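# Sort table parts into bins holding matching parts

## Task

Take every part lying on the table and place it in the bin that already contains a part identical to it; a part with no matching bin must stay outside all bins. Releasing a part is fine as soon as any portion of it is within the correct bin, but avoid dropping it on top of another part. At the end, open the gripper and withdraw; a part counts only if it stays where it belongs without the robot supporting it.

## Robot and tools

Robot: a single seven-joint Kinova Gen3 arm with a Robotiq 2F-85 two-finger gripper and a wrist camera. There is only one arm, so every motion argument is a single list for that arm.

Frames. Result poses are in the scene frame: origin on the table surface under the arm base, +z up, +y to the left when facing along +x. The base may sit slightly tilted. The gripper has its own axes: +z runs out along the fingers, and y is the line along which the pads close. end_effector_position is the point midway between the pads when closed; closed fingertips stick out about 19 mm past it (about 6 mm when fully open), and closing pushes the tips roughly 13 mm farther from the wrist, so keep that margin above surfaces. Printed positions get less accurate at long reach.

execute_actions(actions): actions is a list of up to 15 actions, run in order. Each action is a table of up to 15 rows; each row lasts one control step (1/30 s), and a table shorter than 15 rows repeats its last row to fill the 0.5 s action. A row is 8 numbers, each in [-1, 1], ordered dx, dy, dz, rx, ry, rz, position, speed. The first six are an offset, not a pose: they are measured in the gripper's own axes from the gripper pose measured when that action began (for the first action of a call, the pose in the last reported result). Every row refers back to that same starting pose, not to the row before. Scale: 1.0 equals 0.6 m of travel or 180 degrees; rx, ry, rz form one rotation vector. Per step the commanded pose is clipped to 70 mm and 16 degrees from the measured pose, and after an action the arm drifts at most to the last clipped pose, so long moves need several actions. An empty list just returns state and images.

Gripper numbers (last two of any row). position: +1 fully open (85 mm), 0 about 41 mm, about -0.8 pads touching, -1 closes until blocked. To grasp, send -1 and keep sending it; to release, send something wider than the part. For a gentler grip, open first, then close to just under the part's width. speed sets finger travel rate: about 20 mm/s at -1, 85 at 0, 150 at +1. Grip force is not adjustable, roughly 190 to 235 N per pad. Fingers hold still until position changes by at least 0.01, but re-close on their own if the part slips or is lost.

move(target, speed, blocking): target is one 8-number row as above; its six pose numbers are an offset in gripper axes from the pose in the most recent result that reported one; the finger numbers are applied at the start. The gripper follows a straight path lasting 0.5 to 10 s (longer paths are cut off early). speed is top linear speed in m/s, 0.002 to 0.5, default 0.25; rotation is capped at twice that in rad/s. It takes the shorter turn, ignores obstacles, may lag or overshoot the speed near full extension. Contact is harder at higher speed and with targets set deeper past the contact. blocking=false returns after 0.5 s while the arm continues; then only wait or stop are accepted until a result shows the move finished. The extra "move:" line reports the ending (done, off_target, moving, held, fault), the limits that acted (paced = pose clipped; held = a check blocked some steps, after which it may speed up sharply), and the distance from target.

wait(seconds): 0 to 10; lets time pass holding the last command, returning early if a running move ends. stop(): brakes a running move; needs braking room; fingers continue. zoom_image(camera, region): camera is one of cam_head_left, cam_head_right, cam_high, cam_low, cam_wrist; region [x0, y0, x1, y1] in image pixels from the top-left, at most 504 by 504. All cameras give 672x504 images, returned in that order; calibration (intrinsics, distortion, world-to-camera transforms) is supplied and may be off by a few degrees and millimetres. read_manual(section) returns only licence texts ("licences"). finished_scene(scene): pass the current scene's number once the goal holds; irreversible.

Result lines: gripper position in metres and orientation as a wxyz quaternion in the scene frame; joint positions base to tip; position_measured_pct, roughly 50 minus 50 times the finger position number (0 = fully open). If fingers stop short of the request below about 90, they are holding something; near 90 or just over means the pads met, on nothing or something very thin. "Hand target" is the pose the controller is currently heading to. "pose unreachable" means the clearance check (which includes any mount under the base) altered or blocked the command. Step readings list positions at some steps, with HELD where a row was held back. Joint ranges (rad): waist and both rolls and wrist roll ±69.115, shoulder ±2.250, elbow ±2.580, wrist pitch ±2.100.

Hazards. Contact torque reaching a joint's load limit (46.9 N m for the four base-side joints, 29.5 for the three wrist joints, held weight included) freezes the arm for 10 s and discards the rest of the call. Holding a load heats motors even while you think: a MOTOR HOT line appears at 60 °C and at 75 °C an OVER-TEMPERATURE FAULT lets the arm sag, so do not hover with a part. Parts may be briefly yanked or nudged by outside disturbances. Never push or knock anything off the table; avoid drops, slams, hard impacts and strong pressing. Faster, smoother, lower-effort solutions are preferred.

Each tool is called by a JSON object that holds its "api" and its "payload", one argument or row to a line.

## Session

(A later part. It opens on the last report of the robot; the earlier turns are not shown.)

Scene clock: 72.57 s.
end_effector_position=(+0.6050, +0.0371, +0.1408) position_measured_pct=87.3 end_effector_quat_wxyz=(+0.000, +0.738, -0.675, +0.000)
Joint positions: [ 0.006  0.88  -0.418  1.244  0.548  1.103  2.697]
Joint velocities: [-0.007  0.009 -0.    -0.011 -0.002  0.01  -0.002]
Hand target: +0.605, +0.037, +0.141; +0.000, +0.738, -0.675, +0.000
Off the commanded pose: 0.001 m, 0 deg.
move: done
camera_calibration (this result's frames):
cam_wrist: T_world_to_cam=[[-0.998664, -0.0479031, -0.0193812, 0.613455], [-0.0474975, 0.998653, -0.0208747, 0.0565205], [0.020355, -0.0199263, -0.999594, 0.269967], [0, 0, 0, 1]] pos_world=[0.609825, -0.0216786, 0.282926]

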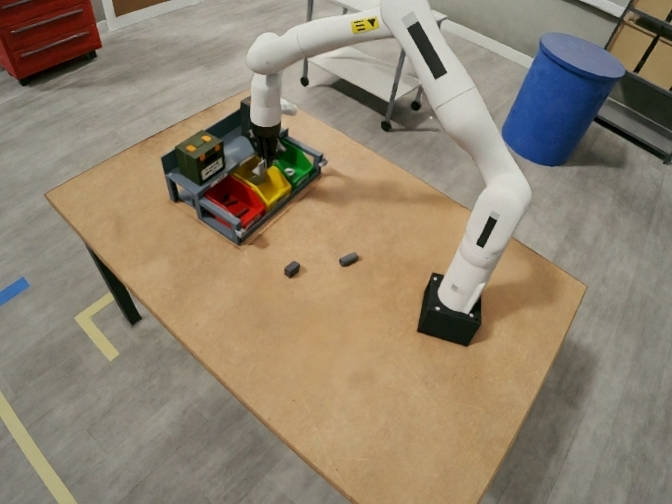

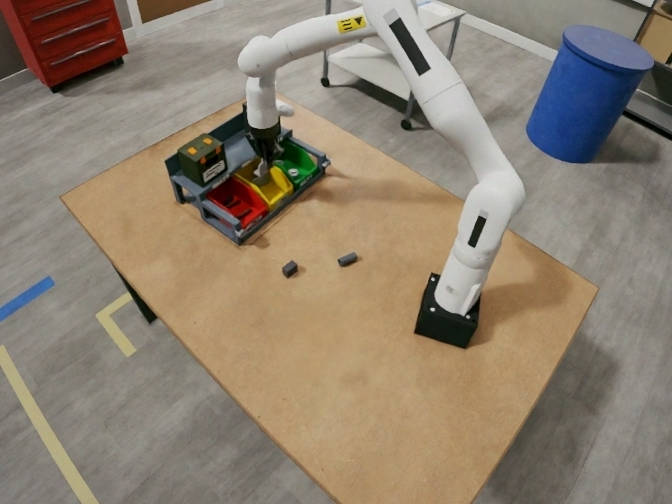

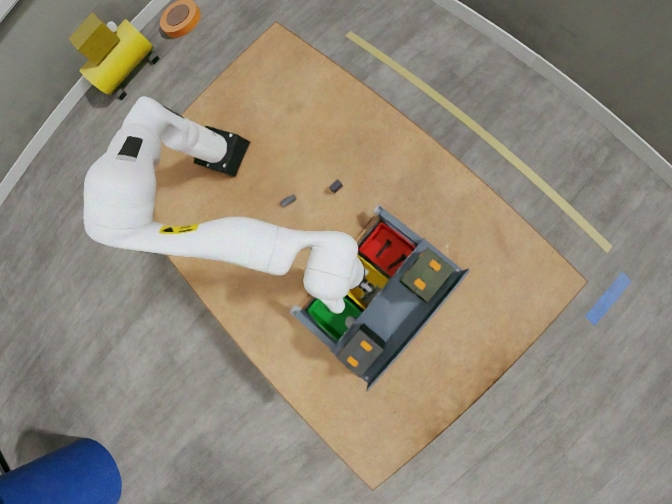

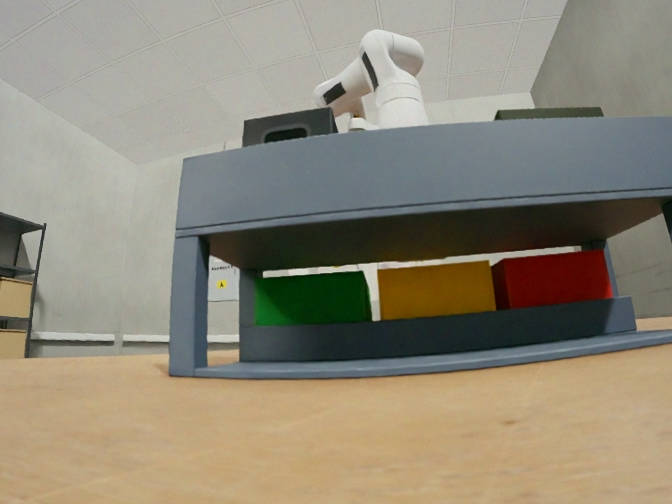

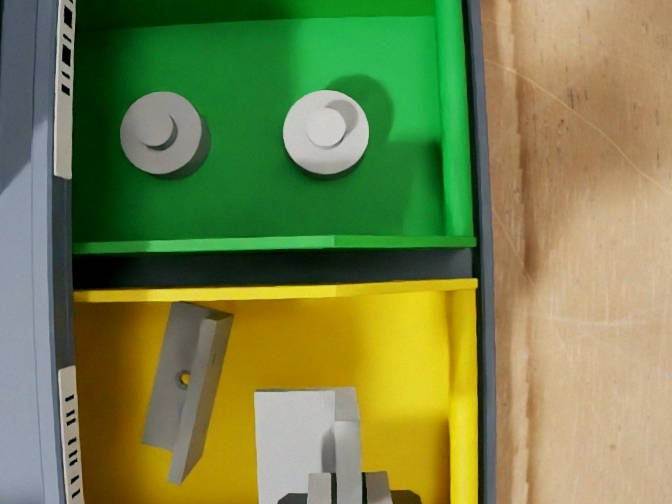

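Descend to z≈0.045.

{"api": "move", "payload": {
  "target": [0,0,0.1593,0,0,0,-1,-0.2],
  "speed": 0.14
}}

{"api": "execute_actions", "payload": {
  "actions": [
    [[0,0,0,0,0,0,-0.56,-0.5]]
  ]
}}

{"api": "move", "payload": {
  "target": [0,0,-0.11,0,0,0,-0.56,-0.5],
  "speed": 0.25
}}

{"api": "move", "payload": {
  "target": [0,0.2,-0.12,0,0,0,-0.56,-0.5],
  "speed": 0.3
}}

Scene clock: 74.77 s.
end_effector_position=(+0.6054, +0.0367, +0.0454) position_measured_pct=87.3 end_effector_quat_wxyz=(+0.000, +0.738, -0.675, +0.001)
Joint positions: [ 0.012  1.021 -0.374  1.279  0.612  0.933  2.654]
Joint velocities: [ 0.001  0.002  0.001 -0.     0.001 -0.002 -0.001]
Hand target: +0.605, +0.037, +0.045; +0.000, +0.738, -0.675, +0.001
Off the commanded pose: 0.000 m, 0 deg.
move: done
camera_calibration (this result's frames):
cam_wrist: T_world_to_cam=[[-0.998684, -0.0473491, -0.0196963, 0.611956], [-0.0469284, 0.998671, -0.0213029, 0.0546262], [0.0206788, -0.0203506, -0.999579, 0.174334], [0, 0, 0, 1]] pos_world=[0.610109, -0.0220302, 0.187477]

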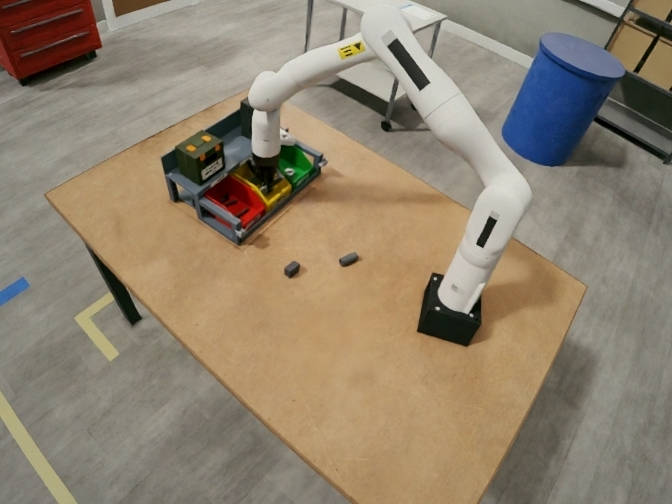

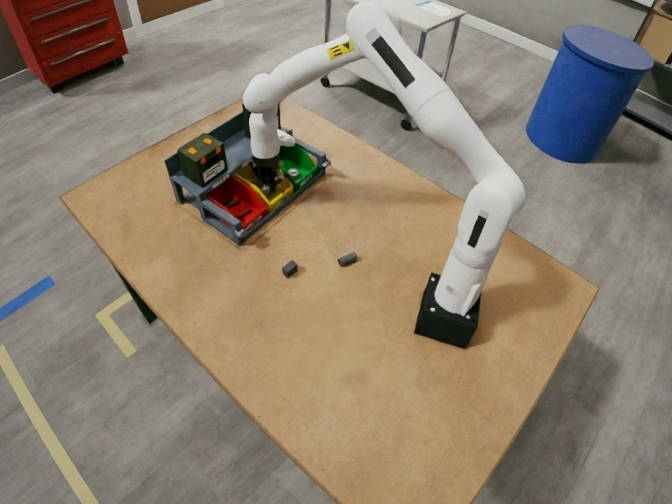

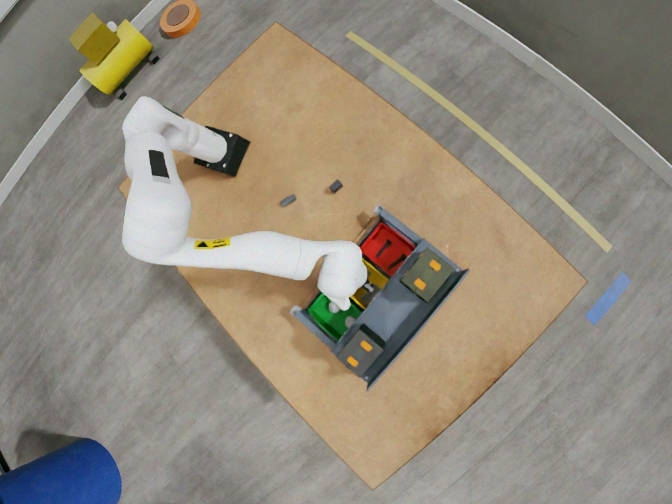

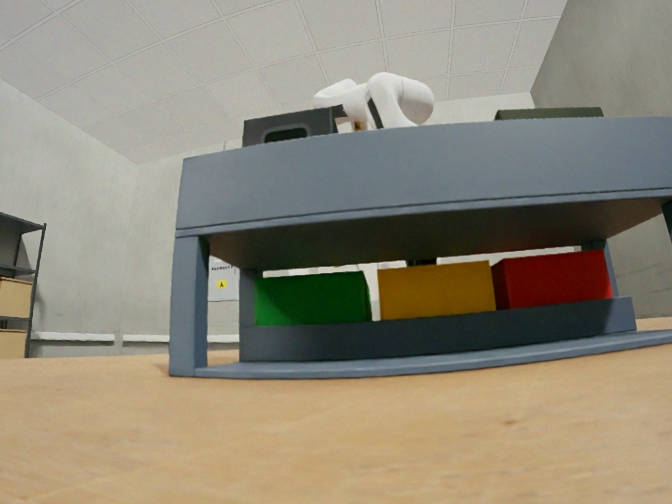

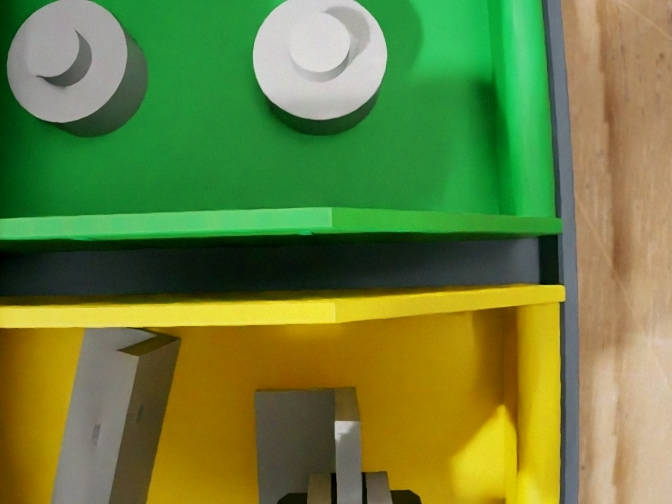

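Scene clock: 75.27 s.
end_effector_position=(+0.6054, +0.0367, +0.0454) position_measured_pct=78.2 end_effector_quat_wxyz=(+0.000, +0.738, -0.675, +0.001)
Joint positions: [ 0.012  1.021 -0.374  1.278  0.612  0.933  2.654]
Joint velocities: [ 0.001  0.001 -0.    -0.001 -0.001 -0.    -0.   ]
Hand target: +0.605, +0.037, +0.045; +0.000, +0.738, -0.675, +0.001
Off the commanded pose: 0.000 m, 0 deg.
Step readings (end_effector_position):
0: (+0.6054, +0.0367, +0.0454)
1: (+0.6054, +0.0367, +0.0453)
2: (+0.6054, +0.0367, +0.0453)
4: (+0.6054, +0.0367, +0.0454)
8: (+0.6054, +0.0367, +0.0454)
15: end_effector_position above
camera_calibration (this result's frames):
cam_wrist: T_world_to_cam=[[-0.998684, -0.0473477, -0.0197083, 0.61196], [-0.0469267, 0.998671, -0.0213033, 0.0546259], [0.0206907, -0.0203505, -0.999579, 0.174332], [0, 0, 0, 1]] pos_world=[0.610111, -0.0220306, 0.187483]

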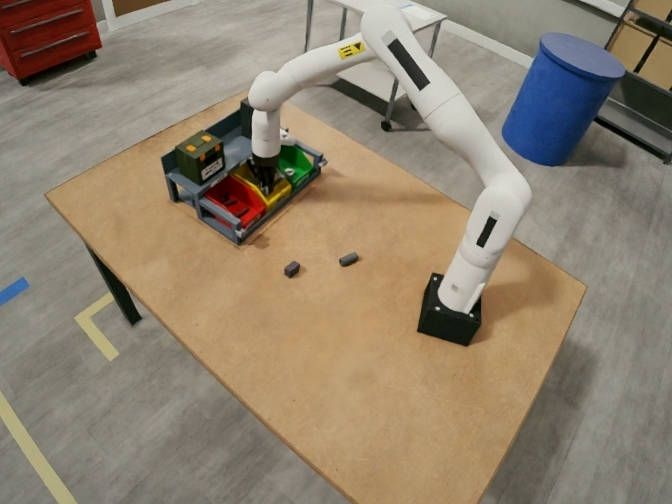

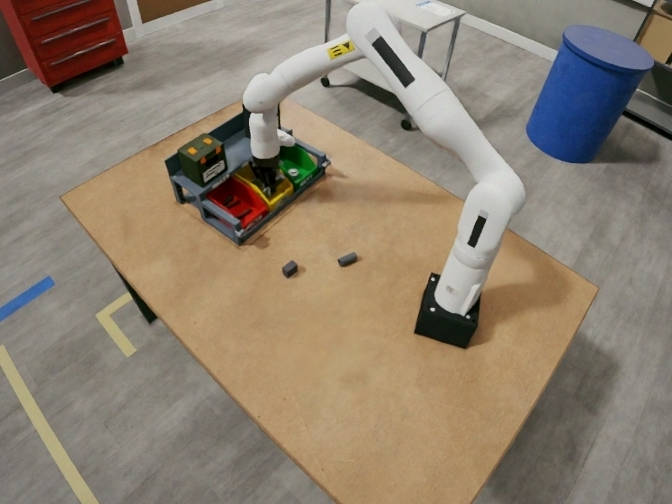

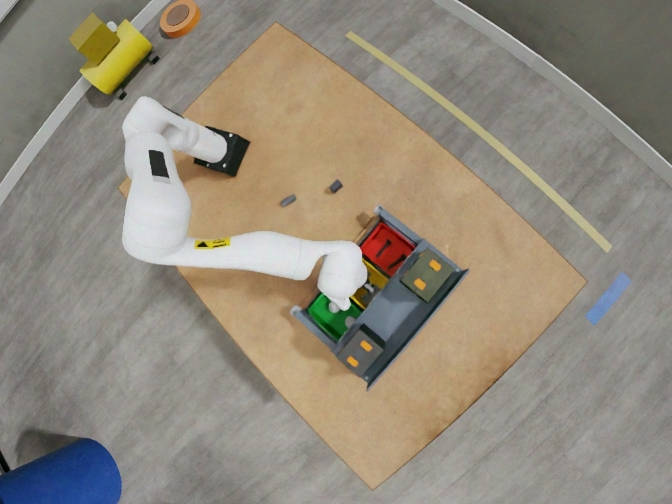

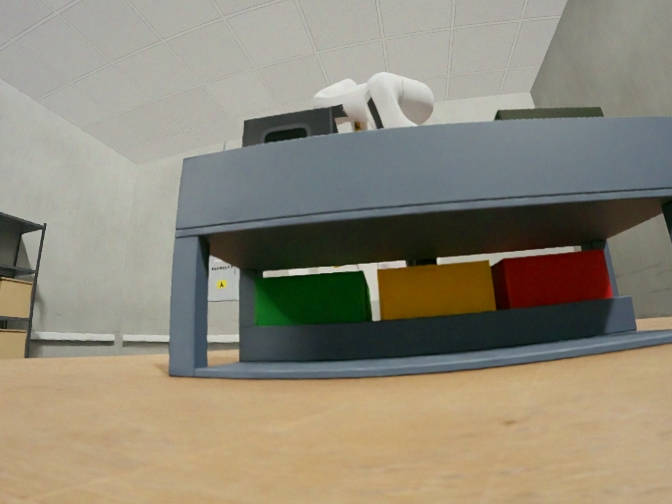

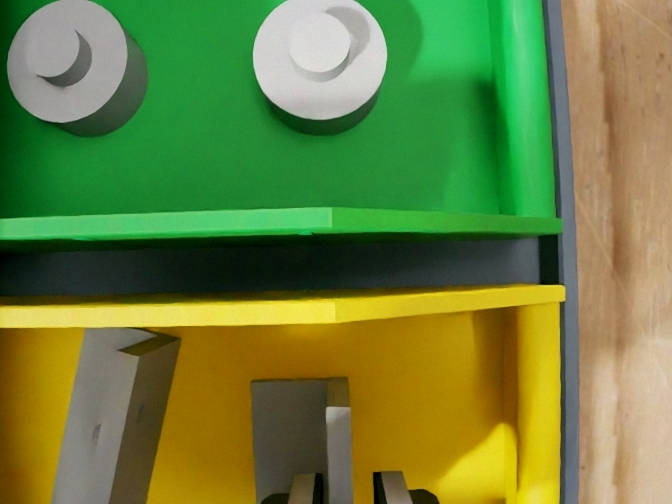

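Scene clock: 76.17 s.
end_effector_position=(+0.6051, +0.0370, +0.1113) position_measured_pct=78.2 end_effector_quat_wxyz=(+0.000, +0.738, -0.675, +0.000)
Joint positions: [ 0.009  0.921 -0.406  1.262  0.567  1.047  2.683]
Joint velocities: [-0.    -0.002 -0.001 -0.001 -0.001  0.002 -0.001]
Hand target: +0.605, +0.037, +0.111; +0.000, +0.738, -0.675, +0.001
Off the commanded pose: 0.000 m, 0 deg.
move: done
camera_calibration (this result's frames):
cam_wrist: T_world_to_cam=[[-0.998671, -0.0477252, -0.0194772, 0.612991], [-0.0473152, 0.998659, -0.020997, 0.0559332], [0.0204532, -0.0200475, -0.99959, 0.240349], [0, 0, 0, 1]] pos_world=[0.609907, -0.0217847, 0.253364]

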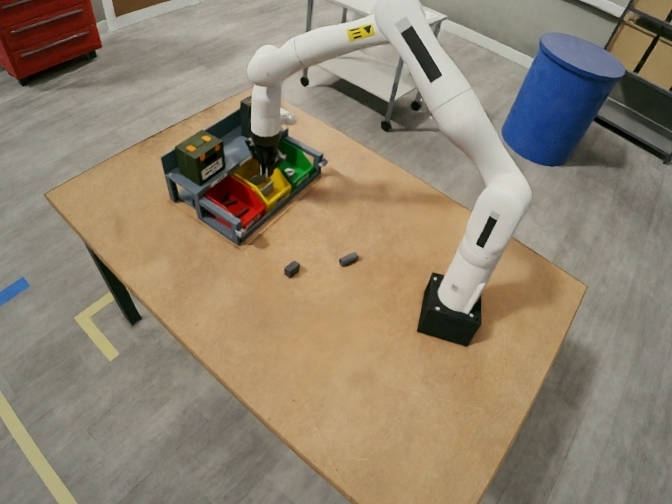

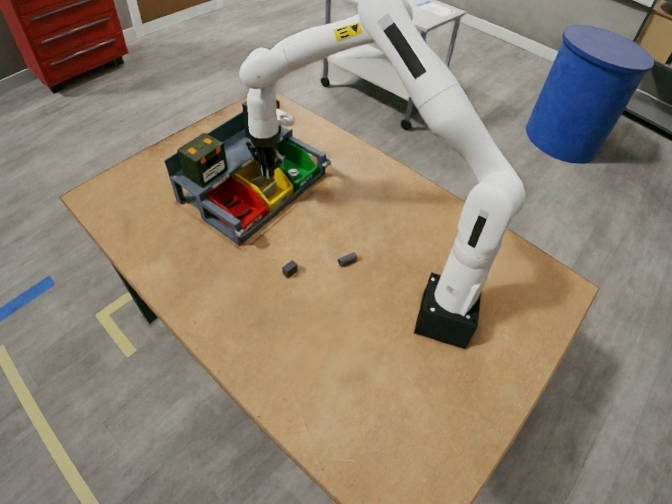

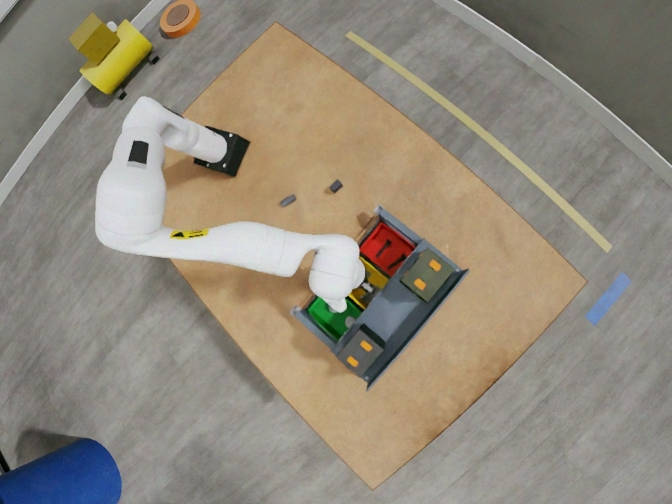

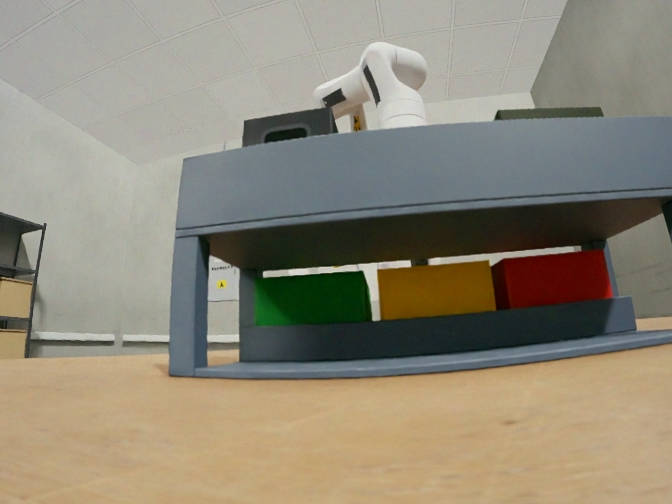

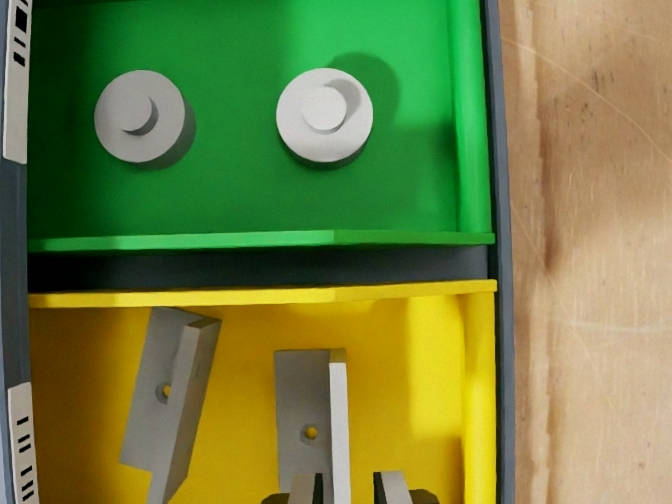

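Scene clock: 77.30 s.
end_effector_position=(+0.4855, +0.0264, +0.1828) position_measured_pct=78.2 end_effector_quat_wxyz=(+0.000, +0.738, -0.675, +0.000)
Joint positions: [ 0.055  0.602 -0.459  1.693  0.524  0.953  2.576]
Joint velocities: [ 0.002 -0.007 -0.     0.001 -0.    -0.001  0.   ]
Hand target: +0.486, +0.026, +0.183; +0.000, +0.738, -0.675, +0.001
Off the commanded pose: 0.000 m, 0 deg.
move: done
camera_calibration (this result's frames):
cam_wrist: T_world_to_cam=[[-0.998649, -0.0483481, -0.019063, 0.494391], [-0.0479386, 0.998621, -0.0213846, 0.062677], [0.0200707, -0.0204418, -0.99959, 0.314306], [0, 0, 0, 1]] pos_world=[0.490419, -0.0322628, 0.324942]

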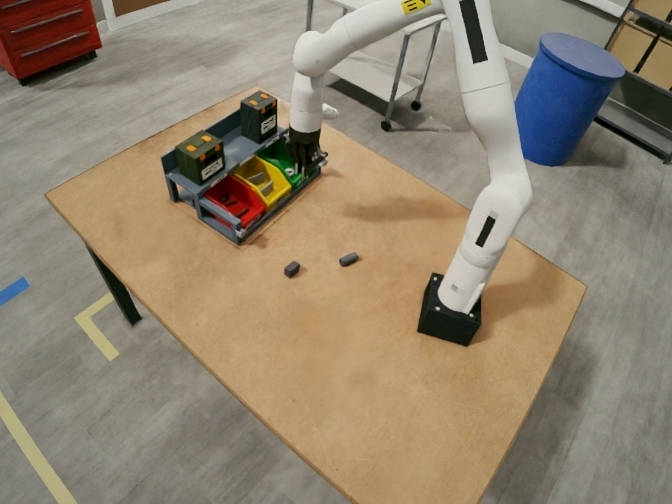

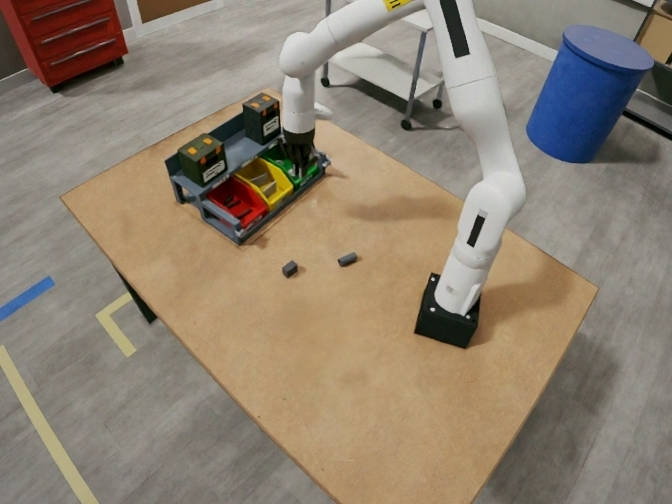

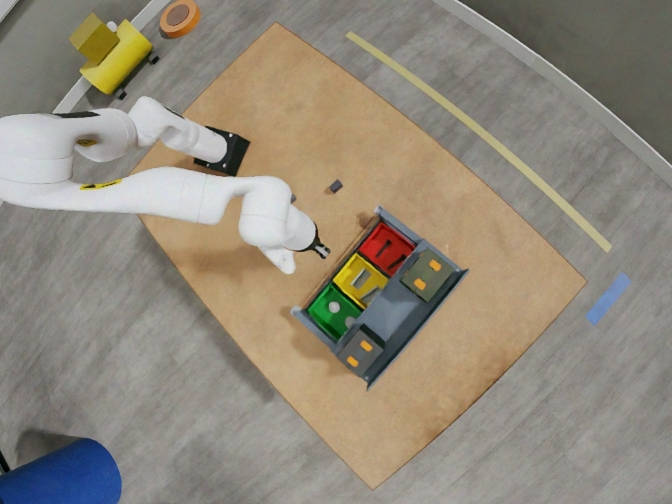

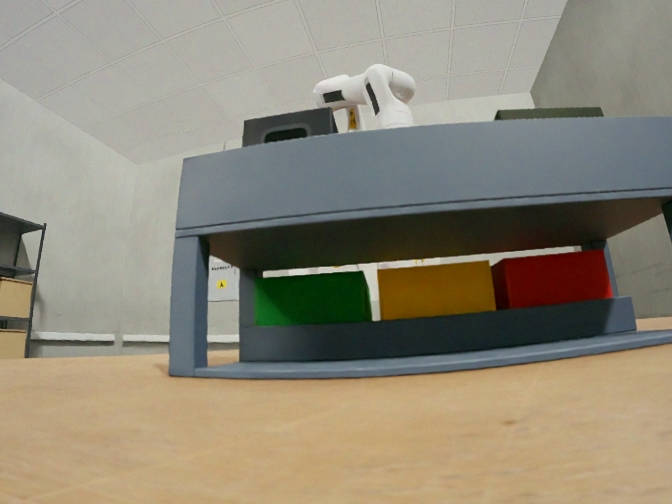

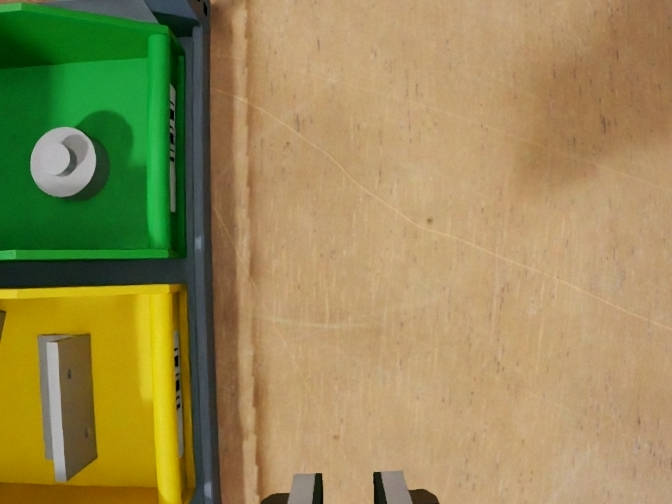

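{"api": "finished_scene", "payload": {
  "scene": 2
}}

The scene is finished: the task was done.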